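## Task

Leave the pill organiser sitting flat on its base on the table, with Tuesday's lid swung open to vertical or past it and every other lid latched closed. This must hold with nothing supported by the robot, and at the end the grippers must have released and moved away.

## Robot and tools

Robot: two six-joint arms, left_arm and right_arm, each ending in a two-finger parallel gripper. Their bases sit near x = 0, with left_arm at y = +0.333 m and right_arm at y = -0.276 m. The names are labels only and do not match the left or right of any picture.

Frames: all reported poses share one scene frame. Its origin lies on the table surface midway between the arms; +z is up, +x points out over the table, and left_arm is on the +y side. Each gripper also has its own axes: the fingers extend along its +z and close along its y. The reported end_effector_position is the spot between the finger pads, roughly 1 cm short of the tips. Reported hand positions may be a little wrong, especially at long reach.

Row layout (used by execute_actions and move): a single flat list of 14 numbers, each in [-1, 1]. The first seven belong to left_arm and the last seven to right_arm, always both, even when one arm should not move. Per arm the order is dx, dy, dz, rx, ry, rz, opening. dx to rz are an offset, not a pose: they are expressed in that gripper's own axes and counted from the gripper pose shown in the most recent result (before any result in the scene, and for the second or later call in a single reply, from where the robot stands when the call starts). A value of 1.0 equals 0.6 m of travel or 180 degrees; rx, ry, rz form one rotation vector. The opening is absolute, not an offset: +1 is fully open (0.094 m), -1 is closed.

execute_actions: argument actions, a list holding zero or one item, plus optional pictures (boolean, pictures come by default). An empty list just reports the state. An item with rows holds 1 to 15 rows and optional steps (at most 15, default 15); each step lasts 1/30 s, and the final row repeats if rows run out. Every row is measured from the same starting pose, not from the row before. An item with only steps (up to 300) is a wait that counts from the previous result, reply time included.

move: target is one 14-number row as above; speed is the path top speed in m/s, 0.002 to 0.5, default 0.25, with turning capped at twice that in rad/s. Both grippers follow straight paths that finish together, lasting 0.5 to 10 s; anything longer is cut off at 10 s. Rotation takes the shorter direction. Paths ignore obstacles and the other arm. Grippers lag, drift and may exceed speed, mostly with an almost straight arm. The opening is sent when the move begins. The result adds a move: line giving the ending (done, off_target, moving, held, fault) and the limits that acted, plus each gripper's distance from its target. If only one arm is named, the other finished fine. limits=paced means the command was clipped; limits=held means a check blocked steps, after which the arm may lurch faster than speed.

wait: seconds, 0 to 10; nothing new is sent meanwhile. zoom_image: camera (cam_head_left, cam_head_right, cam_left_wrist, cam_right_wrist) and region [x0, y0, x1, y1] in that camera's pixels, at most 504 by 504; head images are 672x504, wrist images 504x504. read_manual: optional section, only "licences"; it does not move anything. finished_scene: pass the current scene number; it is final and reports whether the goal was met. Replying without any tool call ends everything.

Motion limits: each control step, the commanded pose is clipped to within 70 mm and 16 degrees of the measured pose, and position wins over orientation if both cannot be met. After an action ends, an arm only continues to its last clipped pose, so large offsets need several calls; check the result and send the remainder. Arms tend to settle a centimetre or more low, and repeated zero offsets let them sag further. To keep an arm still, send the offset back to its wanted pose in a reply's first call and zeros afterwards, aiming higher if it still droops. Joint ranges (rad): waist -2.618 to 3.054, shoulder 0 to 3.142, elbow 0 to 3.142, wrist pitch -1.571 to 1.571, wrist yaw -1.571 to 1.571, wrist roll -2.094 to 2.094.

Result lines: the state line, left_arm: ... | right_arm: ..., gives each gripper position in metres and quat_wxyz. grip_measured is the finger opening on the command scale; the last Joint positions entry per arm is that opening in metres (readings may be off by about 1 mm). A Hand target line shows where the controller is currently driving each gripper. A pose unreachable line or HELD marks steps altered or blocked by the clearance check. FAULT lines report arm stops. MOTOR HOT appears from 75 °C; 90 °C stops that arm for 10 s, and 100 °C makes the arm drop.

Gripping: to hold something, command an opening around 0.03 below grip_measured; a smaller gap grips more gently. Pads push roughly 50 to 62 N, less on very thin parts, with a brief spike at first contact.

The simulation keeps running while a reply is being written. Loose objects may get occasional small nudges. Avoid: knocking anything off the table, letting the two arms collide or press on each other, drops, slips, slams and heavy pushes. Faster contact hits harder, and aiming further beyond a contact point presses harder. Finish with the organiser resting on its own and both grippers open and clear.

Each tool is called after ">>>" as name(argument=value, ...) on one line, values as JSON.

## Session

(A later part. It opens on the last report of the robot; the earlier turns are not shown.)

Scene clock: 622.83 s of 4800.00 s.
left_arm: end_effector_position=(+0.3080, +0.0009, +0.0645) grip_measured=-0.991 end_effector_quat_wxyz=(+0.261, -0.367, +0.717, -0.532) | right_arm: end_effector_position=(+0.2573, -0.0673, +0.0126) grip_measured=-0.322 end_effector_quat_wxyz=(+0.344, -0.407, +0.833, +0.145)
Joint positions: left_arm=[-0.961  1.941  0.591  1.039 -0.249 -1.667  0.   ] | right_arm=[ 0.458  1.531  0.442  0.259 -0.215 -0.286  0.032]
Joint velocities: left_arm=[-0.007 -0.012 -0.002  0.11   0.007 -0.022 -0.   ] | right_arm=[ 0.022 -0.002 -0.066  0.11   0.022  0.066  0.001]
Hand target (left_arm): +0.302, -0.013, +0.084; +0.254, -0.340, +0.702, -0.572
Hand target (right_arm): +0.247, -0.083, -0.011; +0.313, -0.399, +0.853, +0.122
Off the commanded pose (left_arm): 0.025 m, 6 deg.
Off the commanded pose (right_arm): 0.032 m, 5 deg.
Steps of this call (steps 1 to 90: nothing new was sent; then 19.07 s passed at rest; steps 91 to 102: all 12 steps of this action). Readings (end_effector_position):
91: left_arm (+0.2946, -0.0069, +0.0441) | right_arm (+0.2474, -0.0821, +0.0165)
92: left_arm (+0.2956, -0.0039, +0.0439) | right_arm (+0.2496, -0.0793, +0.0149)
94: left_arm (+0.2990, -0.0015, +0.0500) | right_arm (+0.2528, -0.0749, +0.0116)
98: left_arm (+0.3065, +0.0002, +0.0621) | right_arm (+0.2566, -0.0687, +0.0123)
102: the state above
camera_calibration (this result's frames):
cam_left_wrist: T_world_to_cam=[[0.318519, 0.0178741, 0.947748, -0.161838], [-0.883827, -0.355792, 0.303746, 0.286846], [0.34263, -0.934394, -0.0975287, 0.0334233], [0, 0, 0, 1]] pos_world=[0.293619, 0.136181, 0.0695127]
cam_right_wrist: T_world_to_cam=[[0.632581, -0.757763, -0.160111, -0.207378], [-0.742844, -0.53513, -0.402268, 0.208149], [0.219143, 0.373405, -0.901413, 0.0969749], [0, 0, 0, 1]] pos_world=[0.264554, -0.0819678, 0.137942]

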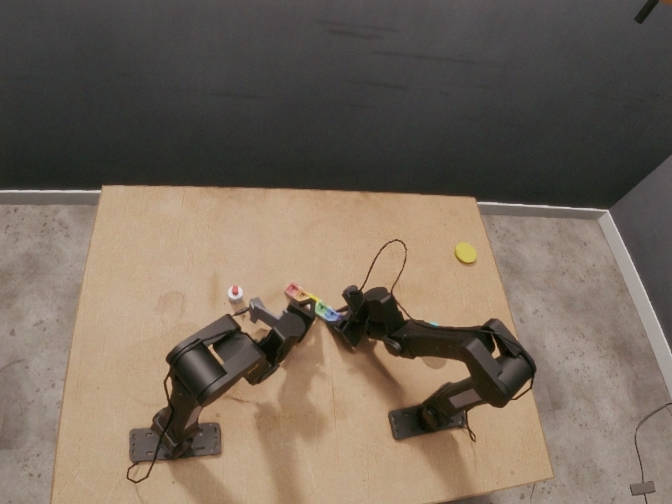

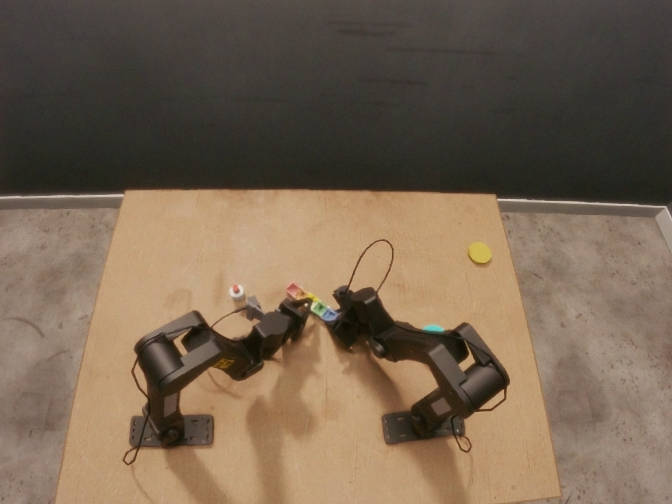

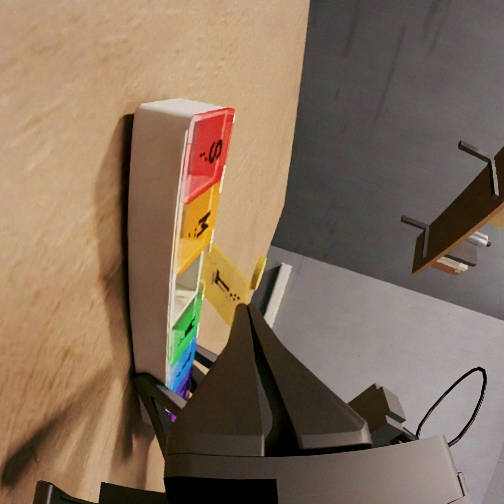

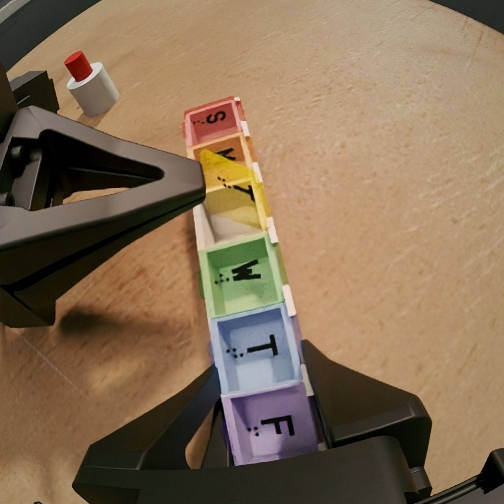

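>>> execute_actions(actions=[{"rows": [[0,0,0,0,0,0,-1,-0.005,0,-0.005,0,0,0,-0.42]], "steps": 8}])

Scene clock: 625.53 s of 4800.00 s.
left_arm: end_effector_position=(+0.3082, +0.0019, +0.0630) grip_measured=-0.991 end_effector_quat_wxyz=(+0.261, -0.369, +0.717, -0.530) | right_arm: end_effector_position=(+0.2570, -0.0669, +0.0133) grip_measured=-0.322 end_effector_quat_wxyz=(+0.348, -0.408, +0.831, +0.146)
Joint positions: left_arm=[-0.96   1.941  0.591  1.033 -0.251 -1.67   0.   ] | right_arm=[ 0.458  1.529  0.436  0.271 -0.218 -0.287  0.032]
Joint velocities: left_arm=[ 0.017 -0.002  0.007 -0.081 -0.066  0.022  0.   ] | right_arm=[-0.007  0.012  0.007 -0.007 -0.022 -0.081 -0.   ]
Hand target (left_arm): +0.308, +0.001, +0.064; +0.261, -0.367, +0.717, -0.532
Hand target (right_arm): +0.257, -0.067, +0.017; +0.345, -0.407, +0.833, +0.145
Off the commanded pose (left_arm): 0.002 m, 0 deg.
Off the commanded pose (right_arm): 0.004 m, 0 deg.
Steps of this call (steps 1 to 73: nothing new was sent; steps 74 to 81: all 8 steps of this action). Readings (end_effector_position):
74: left_arm (+0.3086, +0.0015, +0.0646) | right_arm (+0.2574, -0.0666, +0.0136)
75: left_arm (+0.3085, +0.0017, +0.0640) | right_arm (+0.2573, -0.0667, +0.0137)
77: left_arm (+0.3083, +0.0019, +0.0632) | right_arm (+0.2570, -0.0668, +0.0133)
81: the state above
camera_calibration (this result's frames):
cam_left_wrist: T_world_to_cam=[[0.323288, 0.0161374, 0.946163, -0.161914], [-0.880756, -0.360508, 0.307088, 0.286713], [0.346055, -0.932616, -0.102335, 0.0333766], [0, 0, 0, 1]] pos_world=[0.293319, 0.137103, 0.0685665]
cam_right_wrist: T_world_to_cam=[[0.635966, -0.754932, -0.160078, -0.207425], [-0.738637, -0.535383, -0.40961, 0.207436], [0.223524, 0.378738, -0.898106, 0.0966861], [0, 0, 0, 1]] pos_world=[0.263523, -0.0821529, 0.138598]

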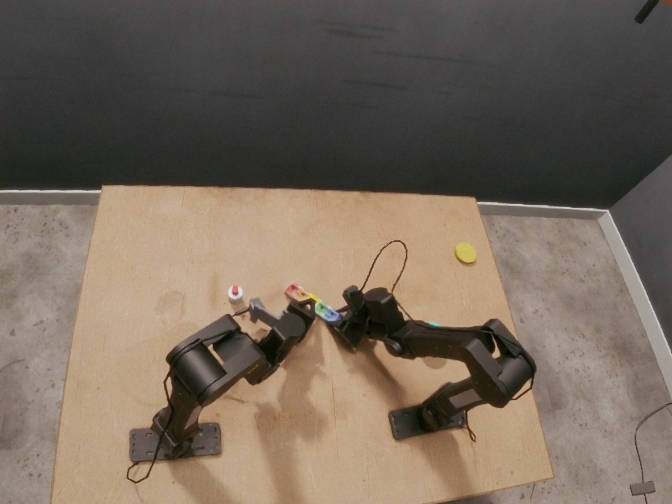

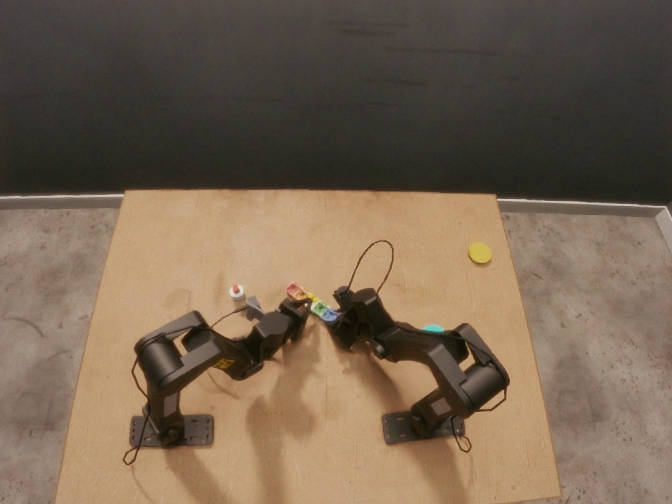

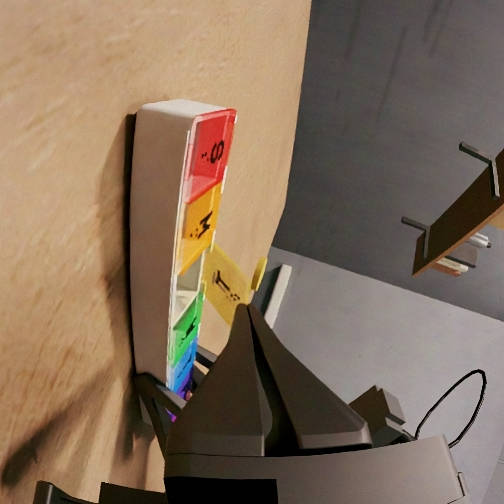

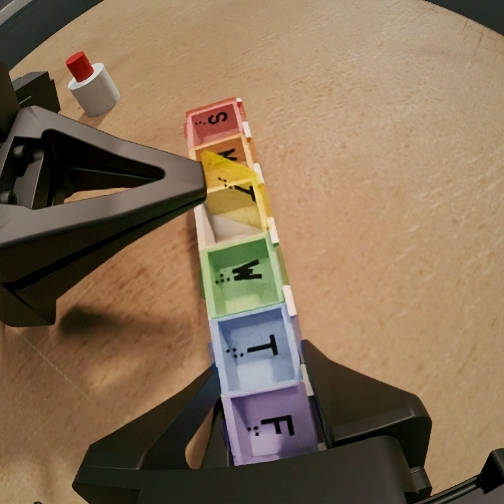

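>>> execute_actions(actions=[{"rows": [[0,0.012,-0.032,0,0,0,-1,0,0,0,0,0,0,-0.42],[0,0.012,-0.032,0,0,0,-1,0,0,0,0,0,0,-0.42],[0,0.012,-0.032,0,0,0,-1,0,0,0,0,0,0,-0.42],[0,0.012,-0.032,0,0,0,-1,0,0,0,0,0,0,-0.42],[0,0.012,-0.032,0,0,0,-1,0,0,0,0,0,0,-0.42],[0,0.012,-0.032,0,0,0,-1,0,0,0,0,0,0,-0.42],[0,0.012,-0.032,0,0,0,-1,0,0,0,0,0,0,-0.42],[0,0.043,-0.022,0,0,0,-1,0,0,0,0,0,0,-0.42]], "steps": 15}])

Scene clock: 641.53 s of 4800.00 s.
left_arm: end_effector_position=(+0.2962, +0.0118, +0.0440) grip_measured=-0.992 end_effector_quat_wxyz=(+0.257, -0.372, +0.720, -0.527) | right_arm: end_effector_position=(+0.2549, -0.0641, +0.0136) grip_measured=-0.322 end_effector_quat_wxyz=(+0.347, -0.413, +0.829, +0.151)
Joint positions: left_arm=[-0.97   1.99   0.525  1.135 -0.258 -1.682  0.   ] | right_arm=[ 0.463  1.529  0.436  0.271 -0.228 -0.29   0.032]
Joint velocities: left_arm=[ 0.002  0.027  0.007  0.154 -0.022 -0.022 -0.   ] | right_arm=[ 0.002 -0.017 -0.017  0.051  0.037 -0.022 -0.   ]
Hand target (left_arm): +0.291, +0.014, +0.042; +0.261, -0.370, +0.718, -0.529
Hand target (right_arm): +0.257, -0.067, +0.013; +0.348, -0.408, +0.831, +0.146
Off the commanded pose (left_arm): 0.005 m, 1 deg.
Off the commanded pose (right_arm): 0.003 m, 1 deg.
Steps of this call (steps 1 to 90: nothing new was sent; then 12.50 s passed at rest; steps 91 to 105: all 15 steps of this action). Readings (end_effector_position):
91: left_arm (+0.3069, +0.0030, +0.0617) | right_arm (+0.2569, -0.0668, +0.0133)
92: left_arm (+0.3041, +0.0055, +0.0594) | right_arm (+0.2569, -0.0664, +0.0135)
94: left_arm (+0.2970, +0.0113, +0.0498) | right_arm (+0.2555, -0.0647, +0.0139)
98: left_arm (+0.2942, +0.0135, +0.0469) | right_arm (+0.2536, -0.0624, +0.0141)
105: the state above
camera_calibration (this result's frames):
cam_left_wrist: T_world_to_cam=[[0.335397, 0.0146648, 0.941963, -0.143536], [-0.876754, -0.360981, 0.317798, 0.283877], [0.344691, -0.932458, -0.108214, 0.0455774], [0, 0, 0, 1]] pos_world=[0.281321, 0.147078, 0.0499219]
cam_right_wrist: T_world_to_cam=[[0.645618, -0.745505, -0.16553, -0.20576], [-0.732347, -0.54299, -0.410889, 0.205408], [0.216439, 0.386503, -0.896532, 0.098723], [0, 0, 0, 1]] pos_world=[0.261904, -0.0800171, 0.138849]

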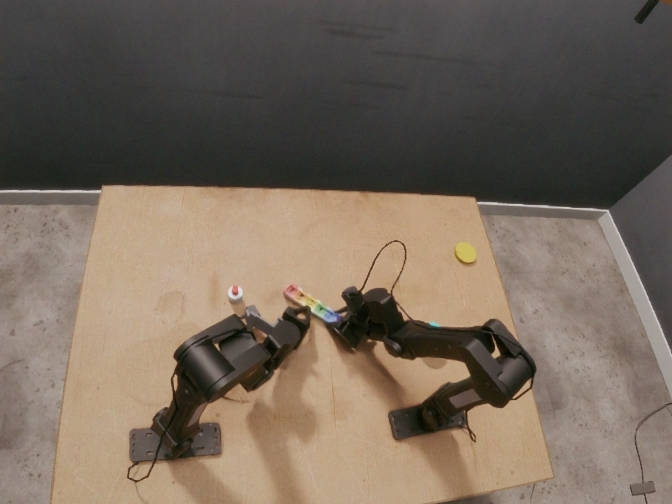

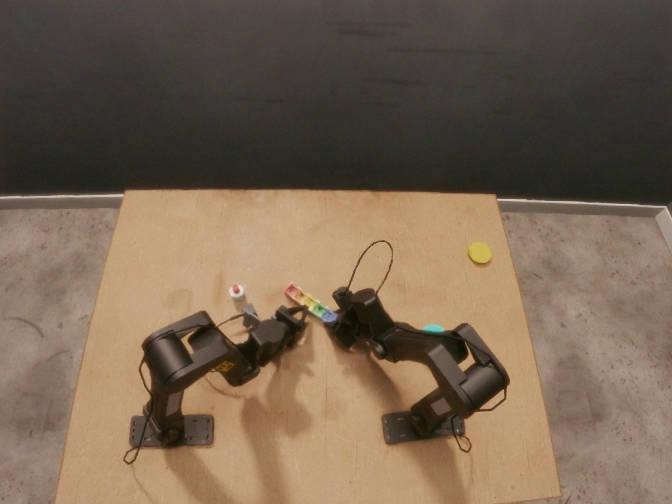

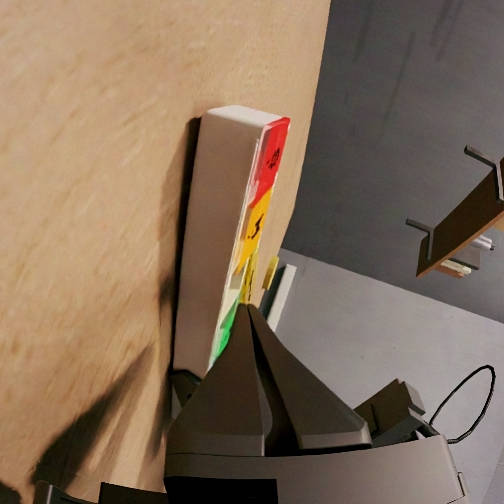

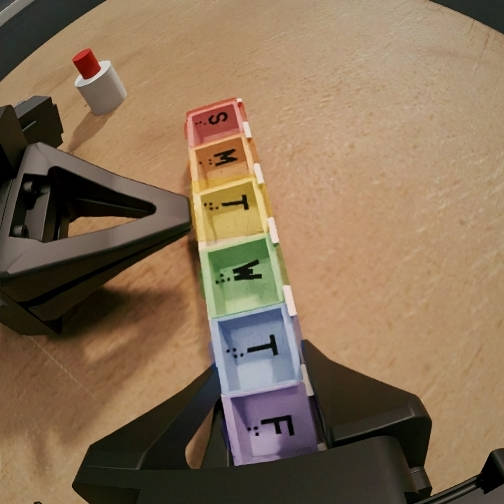

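>>> zoom_image(camera="cam_left_wrist", region=[170, 180, 330, 340])

>>> zoom_image(camera="cam_right_wrist", region=[130, 130, 290, 290])

Region (170, 180, 330, 340) of cam_left_wrist's 504x504 image, scaled by 3.150, with more detail than that image has.

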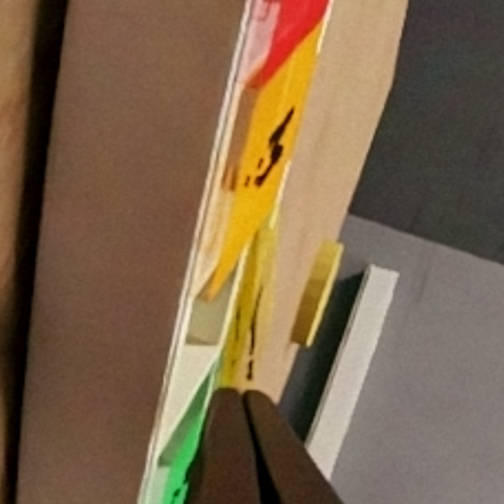

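Region (130, 130, 290, 290) of cam_right_wrist's 504x504 image, scaled by 3.150, with more detail than that image has.

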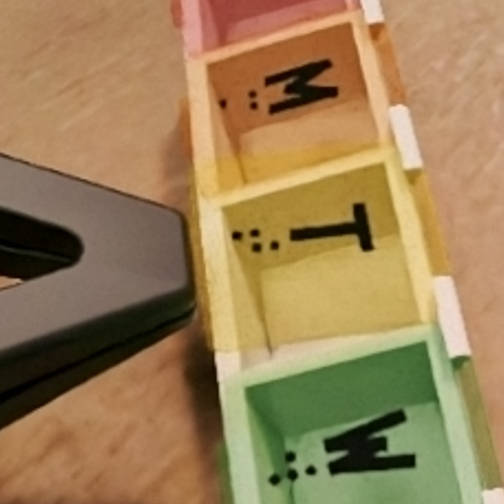

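>>> execute_actions(actions=[{"rows": [[-0.01,-0.031,-0.018,0,0,0,0.06,0,0,0,0,0,0,-0.42]], "steps": 15}])

>>> zoom_image(camera="cam_left_wrist", region=[130, 200, 330, 400])

>>> zoom_image(camera="cam_right_wrist", region=[100, 120, 290, 310])

Scene clock: 672.37 s of 4800.00 s.
left_arm: end_effector_position=(+0.2951, +0.0148, +0.0584) grip_measured=+0.058 end_effector_quat_wxyz=(+0.253, -0.372, +0.723, -0.525) | right_arm: end_effector_position=(+0.2550, -0.0643, +0.0136) grip_measured=-0.322 end_effector_quat_wxyz=(+0.347, -0.412, +0.829, +0.151)
Joint positions: left_arm=[-0.962  1.901  0.519  1.044 -0.243 -1.682  0.05 ] | right_arm=[ 0.463  1.529  0.436  0.271 -0.227 -0.289  0.032]
Joint velocities: left_arm=[ 0.002 -0.002 -0.012 -0.007  0.066 -0.037 -0.   ] | right_arm=[ 0.007  0.002  0.012 -0.007  0.022 -0.007  0.001]
Hand target (left_arm): +0.297, +0.019, +0.065; +0.257, -0.372, +0.719, -0.527
Hand target (right_arm): +0.255, -0.064, +0.014; +0.347, -0.413, +0.829, +0.151
Off the commanded pose (left_arm): 0.008 m, 1 deg.
Off the commanded pose (right_arm): 0.000 m, 0 deg.
Steps of this call (steps 1 to 90: nothing new was sent; then 27.33 s passed at rest; steps 91 to 105: all 15 steps of this action). Readings (end_effector_position):
91: left_arm (+0.2971, +0.0111, +0.0491) | right_arm (+0.2550, -0.0643, +0.0136)
92: left_arm (+0.2962, +0.0123, +0.0494) | right_arm (+0.2550, -0.0643, +0.0136)
94: left_arm (+0.2964, +0.0136, +0.0568) | right_arm (+0.2550, -0.0643, +0.0136)
98: left_arm (+0.2969, +0.0136, +0.0649) | right_arm (+0.2550, -0.0643, +0.0136)
105: the state above
camera_calibration (this result's frames):
cam_left_wrist: T_world_to_cam=[[0.343622, 0.00954609, 0.93906, -0.159041], [-0.876012, -0.357085, 0.324181, 0.278807], [0.338419, -0.934023, -0.11434, 0.0525262], [0, 0, 0, 1]] pos_world=[0.281113, 0.150137, 0.0649705]
cam_right_wrist: T_world_to_cam=[[0.644635, -0.746421, -0.165235, -0.205776], [-0.733055, -0.542174, -0.410705, 0.205636], [0.216972, 0.385881, -0.896671, 0.09855], [0, 0, 0, 1]] pos_world=[0.26201, -0.0801334, 0.138821]

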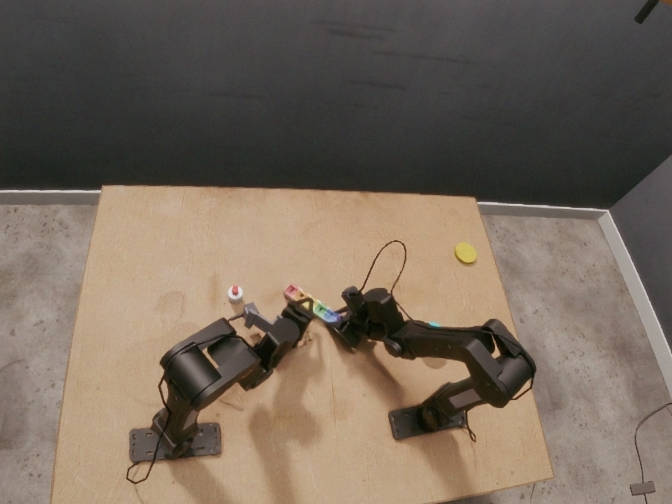

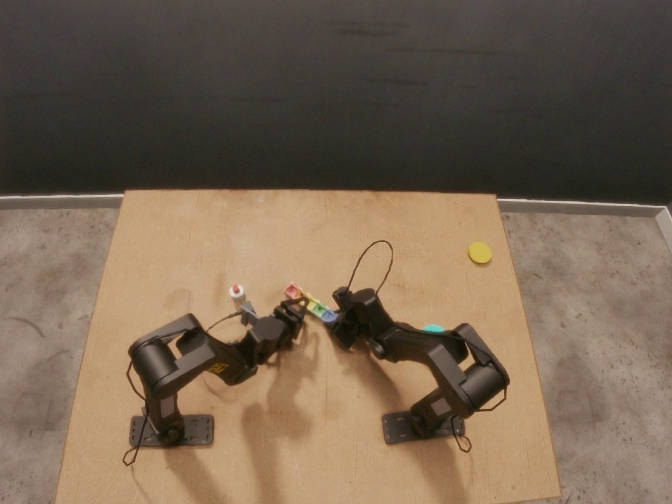

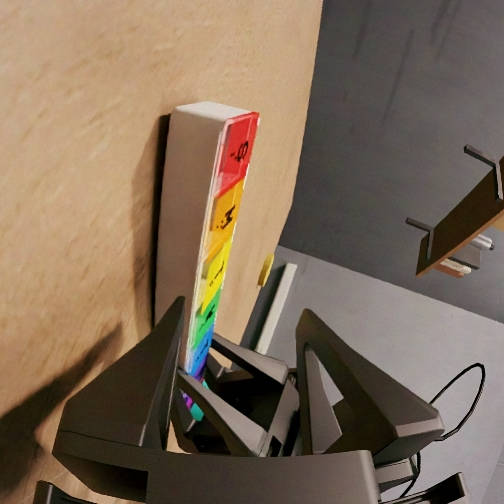

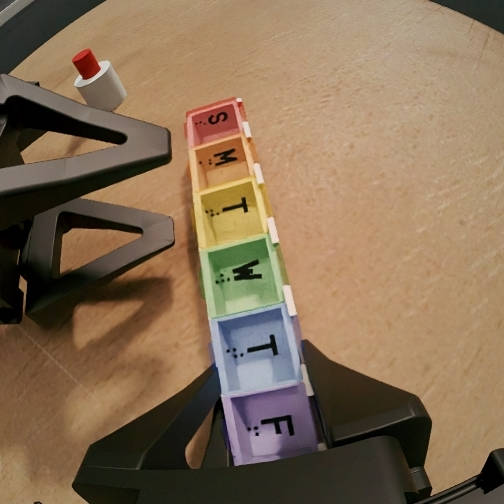

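Region (130, 200, 330, 400) of cam_left_wrist's 504x504 image, scaled by 2.520, with more detail than that image has.

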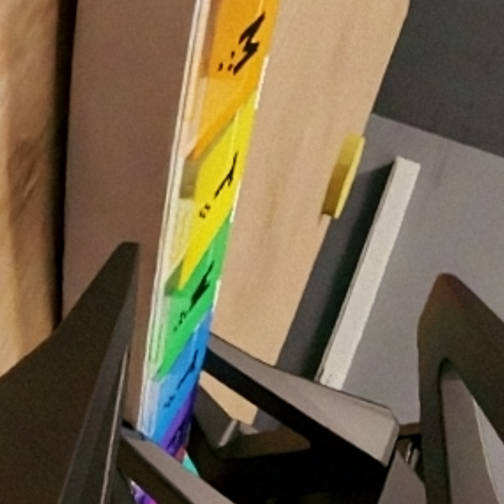

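Region (100, 120, 290, 310) of cam_right_wrist's 504x504 image, scaled by 2.653, with more detail than that image has.

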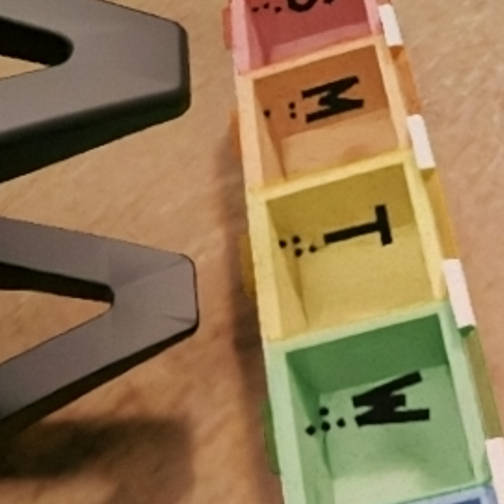

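>>> execute_actions(actions=[{"rows": [[-0.02,0.018,0.0055,0,0,0,0.06,0,0,0,0,0,0,-0.42]], "steps": 10}])

>>> zoom_image(camera="cam_left_wrist", region=[130, 200, 330, 400])

>>> zoom_image(camera="cam_right_wrist", region=[100, 120, 290, 310])

Scene clock: 679.67 s of 4800.00 s.
left_arm: end_effector_position=(+0.3032, +0.0209, +0.0496) grip_measured=+0.058 end_effector_quat_wxyz=(+0.250, -0.377, +0.721, -0.525) | right_arm: end_effector_position=(+0.2550, -0.0643, +0.0136) grip_measured=-0.322 end_effector_quat_wxyz=(+0.347, -0.412, +0.829, +0.151)
Joint positions: left_arm=[-0.926  1.944  0.519  1.086 -0.21  -1.682  0.05 ] | right_arm=[ 0.463  1.529  0.436  0.271 -0.227 -0.289  0.032]
Joint velocities: left_arm=[-0.012 -0.007 -0.027  0.11  -0.007 -0.007  0.001] | right_arm=[-0.002 -0.022  0.002 -0.081  0.051 -0.11  -0.001]
Hand target (left_arm): +0.302, +0.025, +0.047; +0.253, -0.372, +0.723, -0.524
Hand target (right_arm): +0.255, -0.064, +0.014; +0.347, -0.412, +0.829, +0.151
Off the commanded pose (left_arm): 0.005 m, 1 deg.
Off the commanded pose (right_arm): 0.000 m, 0 deg.
Steps of this call (steps 1 to 90: nothing new was sent; then 3.97 s passed at rest; steps 91 to 100: all 10 steps of this action). Readings (end_effector_position):
91: left_arm (+0.2952, +0.0150, +0.0568) | right_arm (+0.2550, -0.0643, +0.0136)
92: left_arm (+0.2969, +0.0156, +0.0566) | right_arm (+0.2550, -0.0643, +0.0136)
94: left_arm (+0.3011, +0.0192, +0.0529) | right_arm (+0.2550, -0.0643, +0.0136)
98: left_arm (+0.3033, +0.0217, +0.0485) | right_arm (+0.2550, -0.0643, +0.0136)
100: the state above
camera_calibration (this result's frames):
cam_left_wrist: T_world_to_cam=[[0.351999, 0.0171015, 0.935844, -0.156096], [-0.87142, -0.35896, 0.334327, 0.289025], [0.341648, -0.933196, -0.111451, 0.0532871], [0, 0, 0, 1]] pos_world=[0.288602, 0.156145, 0.0553919]
cam_right_wrist: T_world_to_cam=[[0.644635, -0.746421, -0.165235, -0.205776], [-0.733055, -0.542174, -0.410705, 0.205636], [0.216972, 0.385881, -0.896671, 0.09855], [0, 0, 0, 1]] pos_world=[0.26201, -0.0801334, 0.138821]

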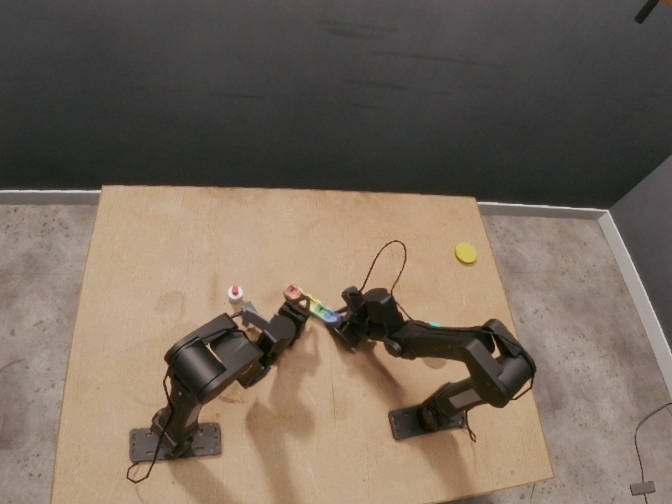

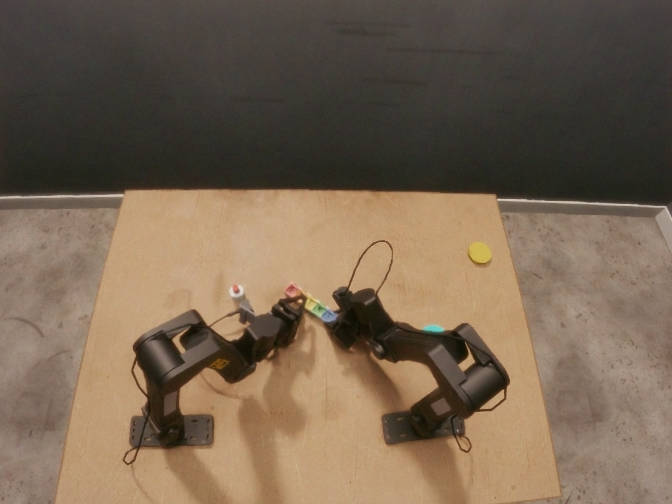

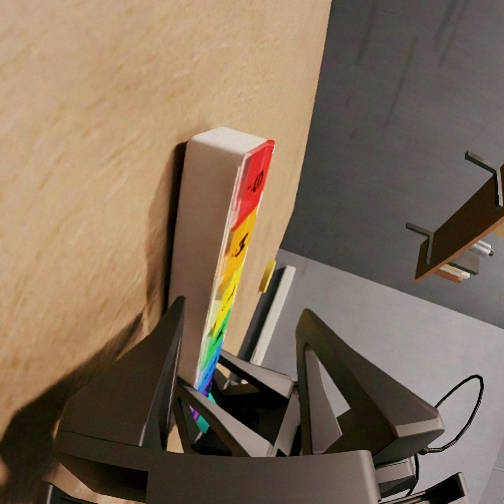

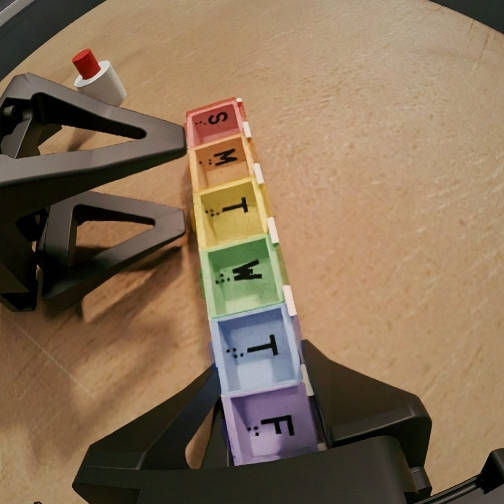

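Region (130, 200, 330, 400) of cam_left_wrist's 504x504 image, scaled by 2.520, with more detail than that image has.

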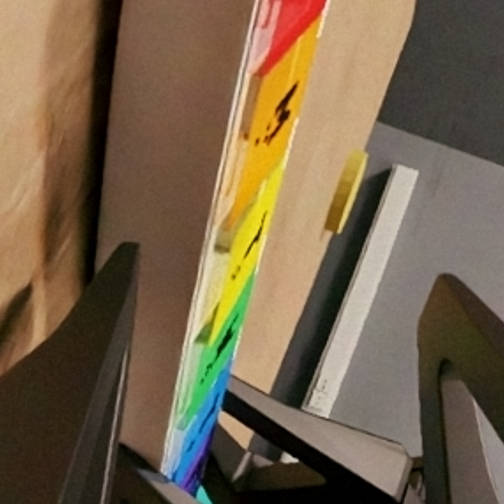

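Region (100, 120, 290, 310) of cam_right_wrist's 504x504 image, scaled by 2.653, with more detail than that image has.

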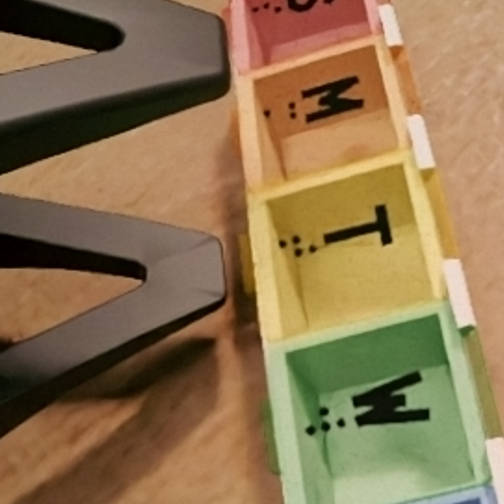

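>>> execute_actions(actions=[{"rows": [[0,-0.008,0.02,0,0,0,0.06,0,0,0,0,0,0,-0.42]], "steps": 10}])

>>> zoom_image(camera="cam_left_wrist", region=[130, 200, 330, 400])

>>> zoom_image(camera="cam_right_wrist", region=[100, 120, 290, 310])

Scene clock: 685.80 s of 4800.00 s.
left_arm: end_effector_position=(+0.3050, +0.0162, +0.0474) grip_measured=+0.058 end_effector_quat_wxyz=(+0.245, -0.376, +0.725, -0.523) | right_arm: end_effector_position=(+0.2550, -0.0643, +0.0136) grip_measured=-0.322 end_effector_quat_wxyz=(+0.347, -0.412, +0.829, +0.151)
Joint positions: left_arm=[-0.926  1.954  0.541  1.066 -0.201 -1.684  0.05 ] | right_arm=[ 0.463  1.529  0.436  0.271 -0.227 -0.289  0.032]
Joint velocities: left_arm=[-0.002  0.007 -0.002 -0.066 -0.066 -0.037 -0.001] | right_arm=[ 0.002 -0.007 -0.007  0.022 -0.037  0.007  0.   ]
Hand target (left_arm): +0.313, +0.014, +0.050; +0.250, -0.377, +0.721, -0.525
Hand target (right_arm): +0.255, -0.064, +0.014; +0.347, -0.412, +0.829, +0.151
Off the commanded pose (left_arm): 0.009 m, 1 deg.
Off the commanded pose (right_arm): 0.000 m, 0 deg.
Steps of this call (steps 1 to 90: nothing new was sent; then 2.80 s passed at rest; steps 91 to 100: all 10 steps of this action). Readings (end_effector_position):
91: left_arm (+0.3033, +0.0193, +0.0517) | right_arm (+0.2550, -0.0643, +0.0136)
92: left_arm (+0.3039, +0.0184, +0.0512) | right_arm (+0.2550, -0.0643, +0.0136)
94: left_arm (+0.3052, +0.0165, +0.0503) | right_arm (+0.2550, -0.0643, +0.0136)
98: left_arm (+0.3053, +0.0160, +0.0484) | right_arm (+0.2550, -0.0643, +0.0136)
100: the state above
camera_calibration (this result's frames):
cam_left_wrist: T_world_to_cam=[[0.360853, 0.0109274, 0.932559, -0.157058], [-0.871106, -0.353196, 0.341213, 0.28919], [0.333104, -0.935486, -0.117933, 0.0510068], [0, 0, 0, 1]] pos_world=[0.2916, 0.151573, 0.0538057]
cam_right_wrist: T_world_to_cam=[[0.644635, -0.746421, -0.165235, -0.205776], [-0.733055, -0.542174, -0.410705, 0.205636], [0.216972, 0.385881, -0.896671, 0.09855], [0, 0, 0, 1]] pos_world=[0.26201, -0.0801334, 0.138821]

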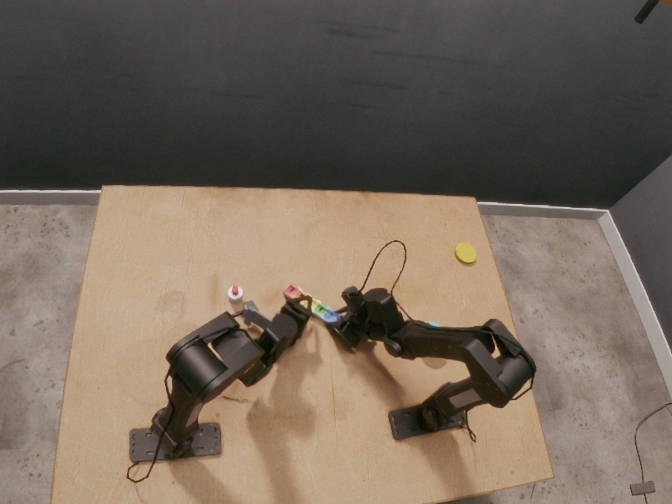

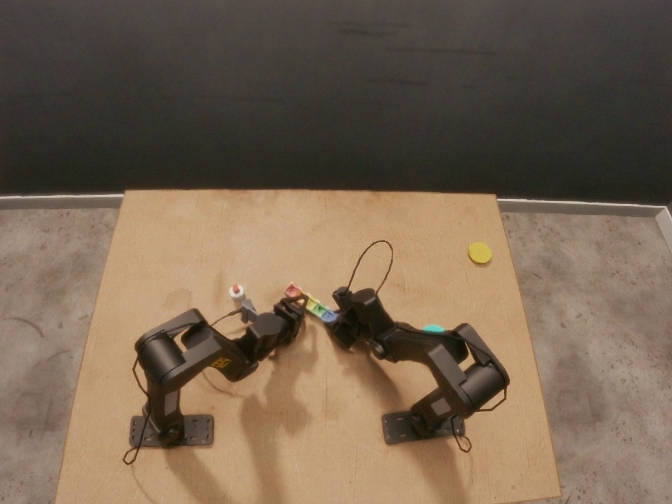

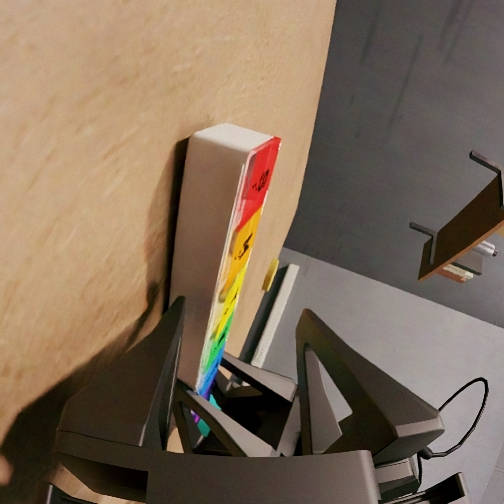

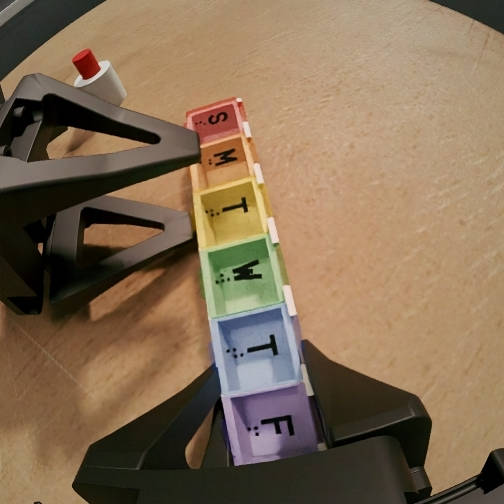

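Region (130, 200, 330, 400) of cam_left_wrist's 504x504 image, scaled by 2.520, with more detail than that image has.

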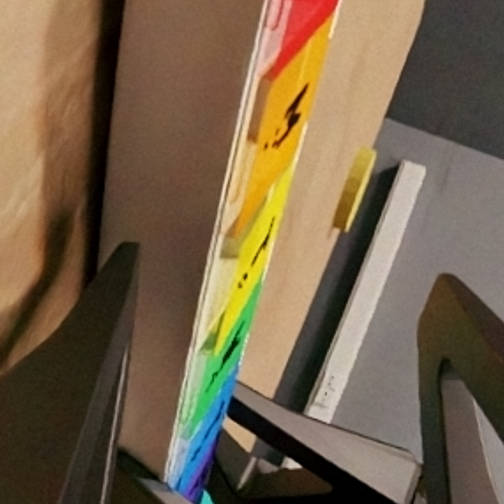

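Region (100, 120, 290, 310) of cam_right_wrist's 504x504 image, scaled by 2.653, with more detail than that image has.

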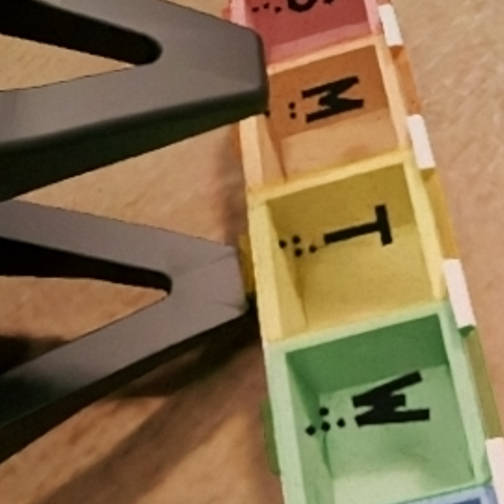

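>>> execute_actions(actions=[{"rows": [[-0.004,-0.04,0.005,0.01,0,0,0.06,0,0,0,0,0,0,-0.42]], "steps": 10}])

>>> zoom_image(camera="cam_left_wrist", region=[130, 200, 330, 400])

>>> zoom_image(camera="cam_right_wrist", region=[100, 120, 290, 310])

Scene clock: 690.20 s of 4800.00 s.
left_arm: end_effector_position=(+0.3046, +0.0191, +0.0446) grip_measured=+0.058 end_effector_quat_wxyz=(+0.240, -0.378, +0.732, -0.513) | right_arm: end_effector_position=(+0.2550, -0.0643, +0.0136) grip_measured=-0.322 end_effector_quat_wxyz=(+0.347, -0.412, +0.829, +0.151)
Joint positions: left_arm=[-0.919  1.937  0.541  1.023 -0.191 -1.684  0.05 ] | right_arm=[ 0.463  1.529  0.436  0.271 -0.227 -0.289  0.032]
Joint velocities: left_arm=[-0.012  0.007  0.002 -0.037 -0.037 -0.007  0.001] | right_arm=[-0.002 -0.002 -0.002 -0.007 -0.007  0.007 -0.001]
Hand target (left_arm): +0.315, +0.013, +0.069; +0.251, -0.372, +0.716, -0.534
Hand target (right_arm): +0.255, -0.064, +0.014; +0.347, -0.412, +0.829, +0.151
Off the commanded pose (left_arm): 0.028 m, 3 deg.
Off the commanded pose (right_arm): 0.000 m, 0 deg.
Steps of this call (steps 1 to 90: nothing new was sent; then 1.07 s passed at rest; steps 91 to 100: all 10 steps of this action). Readings (end_effector_position):
91: left_arm (+0.3046, +0.0166, +0.0460) | right_arm (+0.2550, -0.0643, +0.0136)
92: left_arm (+0.3044, +0.0171, +0.0455) | right_arm (+0.2550, -0.0643, +0.0136)
94: left_arm (+0.3049, +0.0182, +0.0459) | right_arm (+0.2550, -0.0643, +0.0136)
98: left_arm (+0.3049, +0.0189, +0.0456) | right_arm (+0.2550, -0.0643, +0.0136)
100: the state above
camera_calibration (this result's frames):
cam_left_wrist: T_world_to_cam=[[0.37921, -0.0063073, 0.925289, -0.159262], [-0.864981, -0.357582, 0.352057, 0.28848], [0.328646, -0.933861, -0.141054, 0.055846], [0, 0, 0, 1]] pos_world=[0.29157, 0.154303, 0.053679]
cam_right_wrist: T_world_to_cam=[[0.644635, -0.746421, -0.165235, -0.205776], [-0.733055, -0.542174, -0.410705, 0.205636], [0.216972, 0.385881, -0.896671, 0.09855], [0, 0, 0, 1]] pos_world=[0.26201, -0.0801334, 0.138821]

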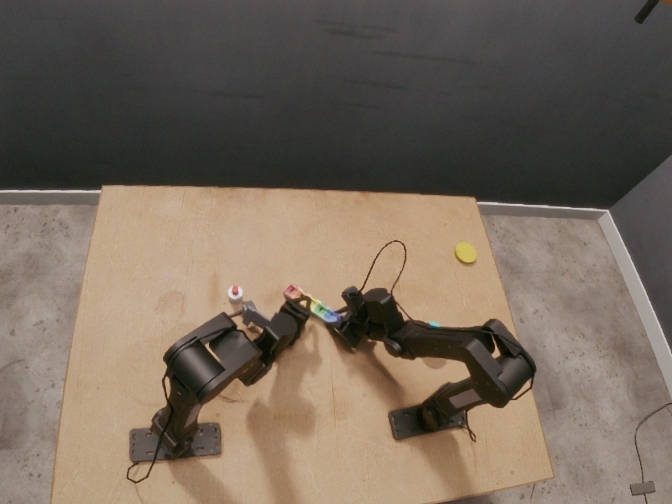

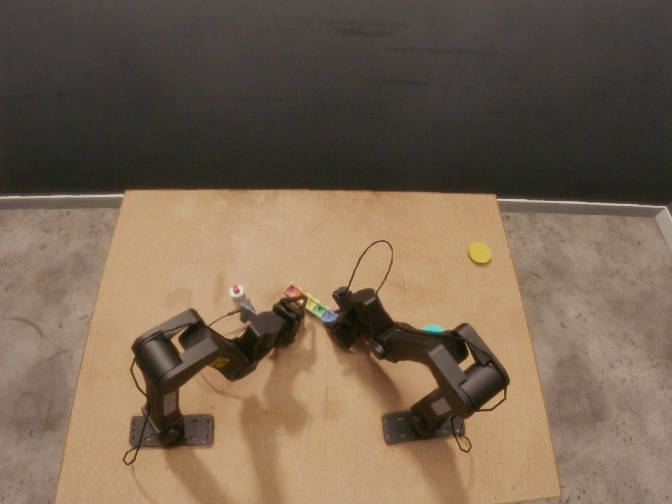

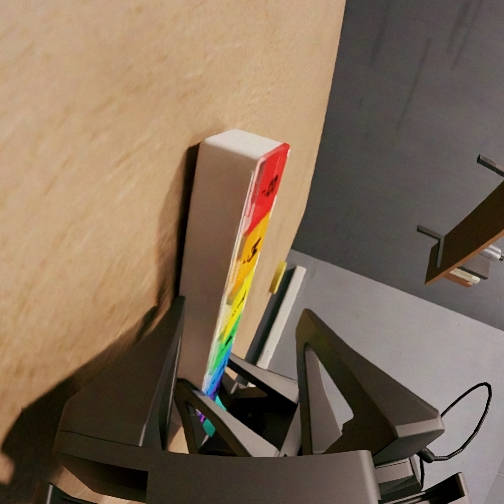

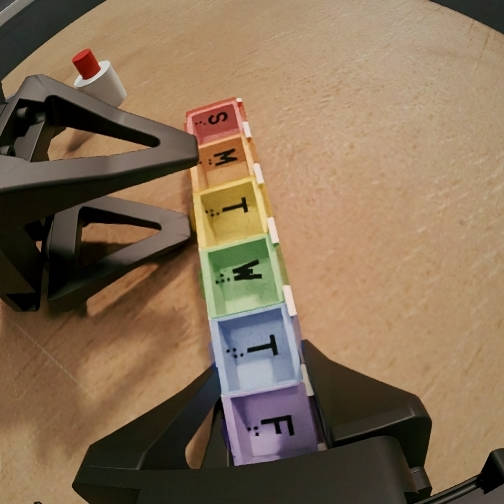

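Region (130, 200, 330, 400) of cam_left_wrist's 504x504 image, scaled by 2.520, with more detail than that image has.

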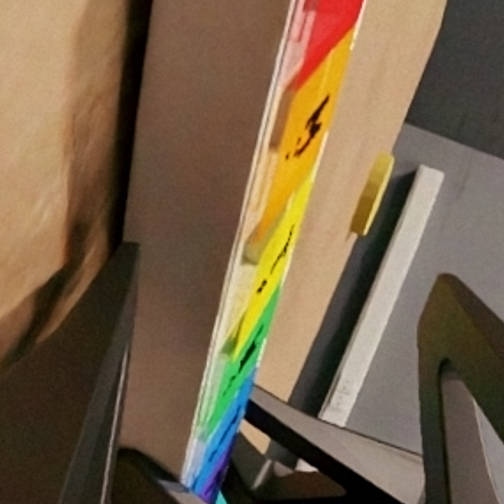

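Region (100, 120, 290, 310) of cam_right_wrist's 504x504 image, scaled by 2.653, with more detail than that image has.

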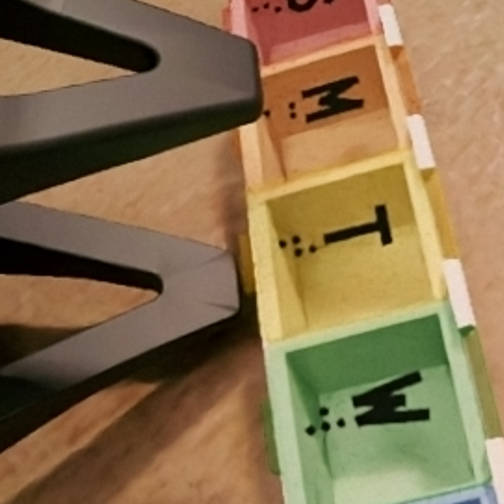

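>>> execute_actions(actions=[{"rows": [[-0.004,-0.012,0.02,0.02,0,0,0.06,0,0,0,0,0,0,-0.42],[-0.004,-0.012,0.02,0.02,0,0,0.06,0,0,0,0,0,0,-0.42],[-0.004,-0.012,0.02,0.02,0,0,0.06,0,0,0,0,0,0,-0.42],[-0.004,-0.012,0.02,0.02,0,0,0.06,0,0,0,0,0,0,-0.42],[-0.004,-0.012,0.02,0.02,0,0,-0.3,0,0,0,0,0,0,-0.42]], "steps": 13}])

>>> zoom_image(camera="cam_left_wrist", region=[130, 200, 330, 400])

>>> zoom_image(camera="cam_right_wrist", region=[100, 120, 290, 310])

Scene clock: 698.97 s of 4800.00 s.
left_arm: end_effector_position=(+0.3077, +0.0172, +0.0376) grip_measured=-0.298 end_effector_quat_wxyz=(+0.242, -0.376, +0.726, -0.523) | right_arm: end_effector_position=(+0.2550, -0.0643, +0.0136) grip_measured=-0.322 end_effector_quat_wxyz=(+0.347, -0.412, +0.829, +0.151)
Joint positions: left_arm=[-0.914  2.003  0.543  1.111 -0.184 -1.681  0.033] | right_arm=[ 0.463  1.529  0.436  0.271 -0.227 -0.289  0.032]
Joint velocities: left_arm=[-0.007 -0.007  0.017  0.007 -0.095  0.125  0.   ] | right_arm=[ 0.002  0.002 -0.012 -0.007 -0.037  0.051  0.   ]
Hand target (left_arm): +0.317, +0.013, +0.047; +0.252, -0.370, +0.716, -0.535
Hand target (right_arm): +0.255, -0.064, +0.014; +0.347, -0.412, +0.829, +0.151
Off the commanded pose (left_arm): 0.014 m, 2 deg.
Off the commanded pose (right_arm): 0.000 m, 0 deg.
Steps of this call (steps 1 to 90: nothing new was sent; then 5.33 s passed at rest; steps 91 to 103: all 13 steps of this action). Readings (end_effector_position):
91: left_arm (+0.3045, +0.0189, +0.0432) | right_arm (+0.2550, -0.0643, +0.0136)
92: left_arm (+0.3057, +0.0180, +0.0430) | right_arm (+0.2550, -0.0643, +0.0136)
94: left_arm (+0.3065, +0.0183, +0.0373) | right_arm (+0.2550, -0.0643, +0.0136)
98: left_arm (+0.3072, +0.0180, +0.0353) | right_arm (+0.2550, -0.0643, +0.0136)
103: the state above
camera_calibration (this result's frames):
cam_left_wrist: T_world_to_cam=[[0.364644, 0.0102987, 0.93109, -0.149955], [-0.871116, -0.349453, 0.345021, 0.295035], [0.328926, -0.936897, -0.118455, 0.0512462], [0, 0, 0, 1]] pos_world=[0.294833, 0.152658, 0.0438991]
cam_right_wrist: T_world_to_cam=[[0.644635, -0.746421, -0.165235, -0.205776], [-0.733055, -0.542174, -0.410705, 0.205636], [0.216972, 0.385881, -0.896671, 0.09855], [0, 0, 0, 1]] pos_world=[0.26201, -0.0801334, 0.138821]

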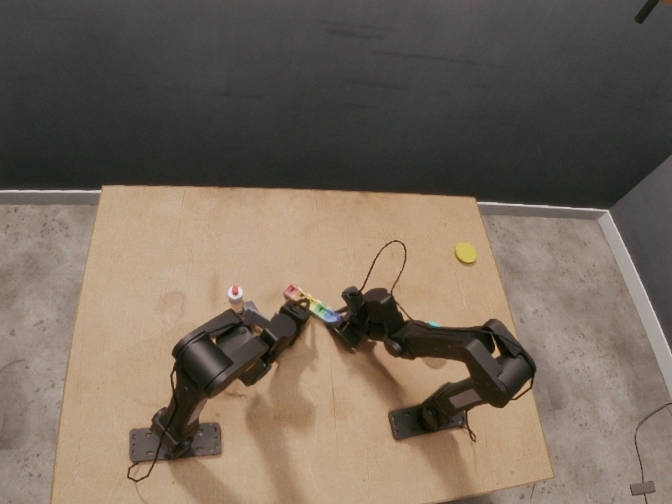

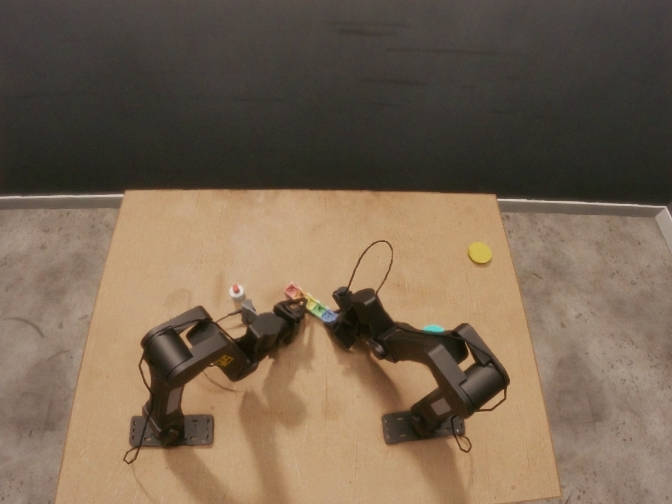

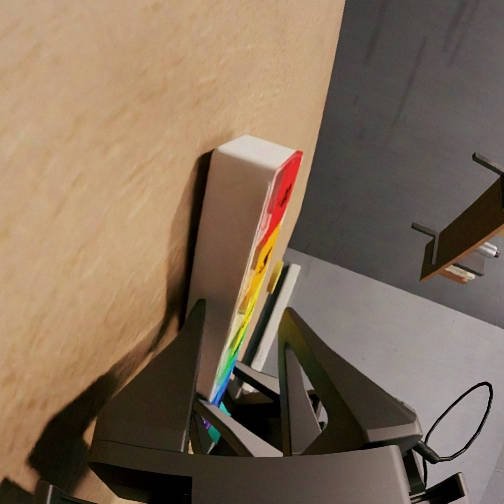

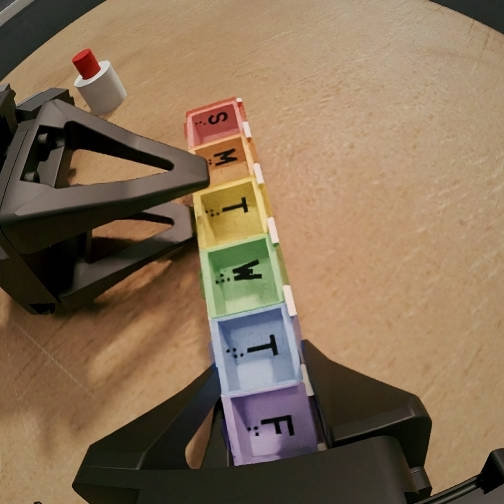

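Region (130, 200, 330, 400) of cam_left_wrist's 504x504 image, scaled by 2.520, with more detail than that image has.

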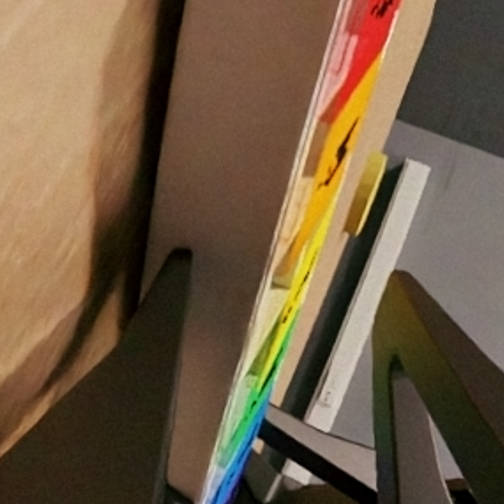

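Region (100, 120, 290, 310) of cam_right_wrist's 504x504 image, scaled by 2.653, with more detail than that image has.

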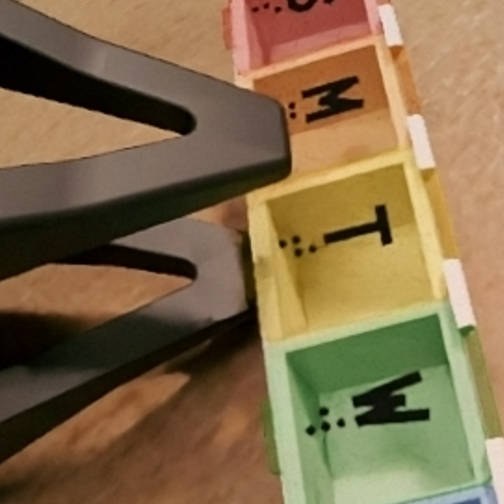

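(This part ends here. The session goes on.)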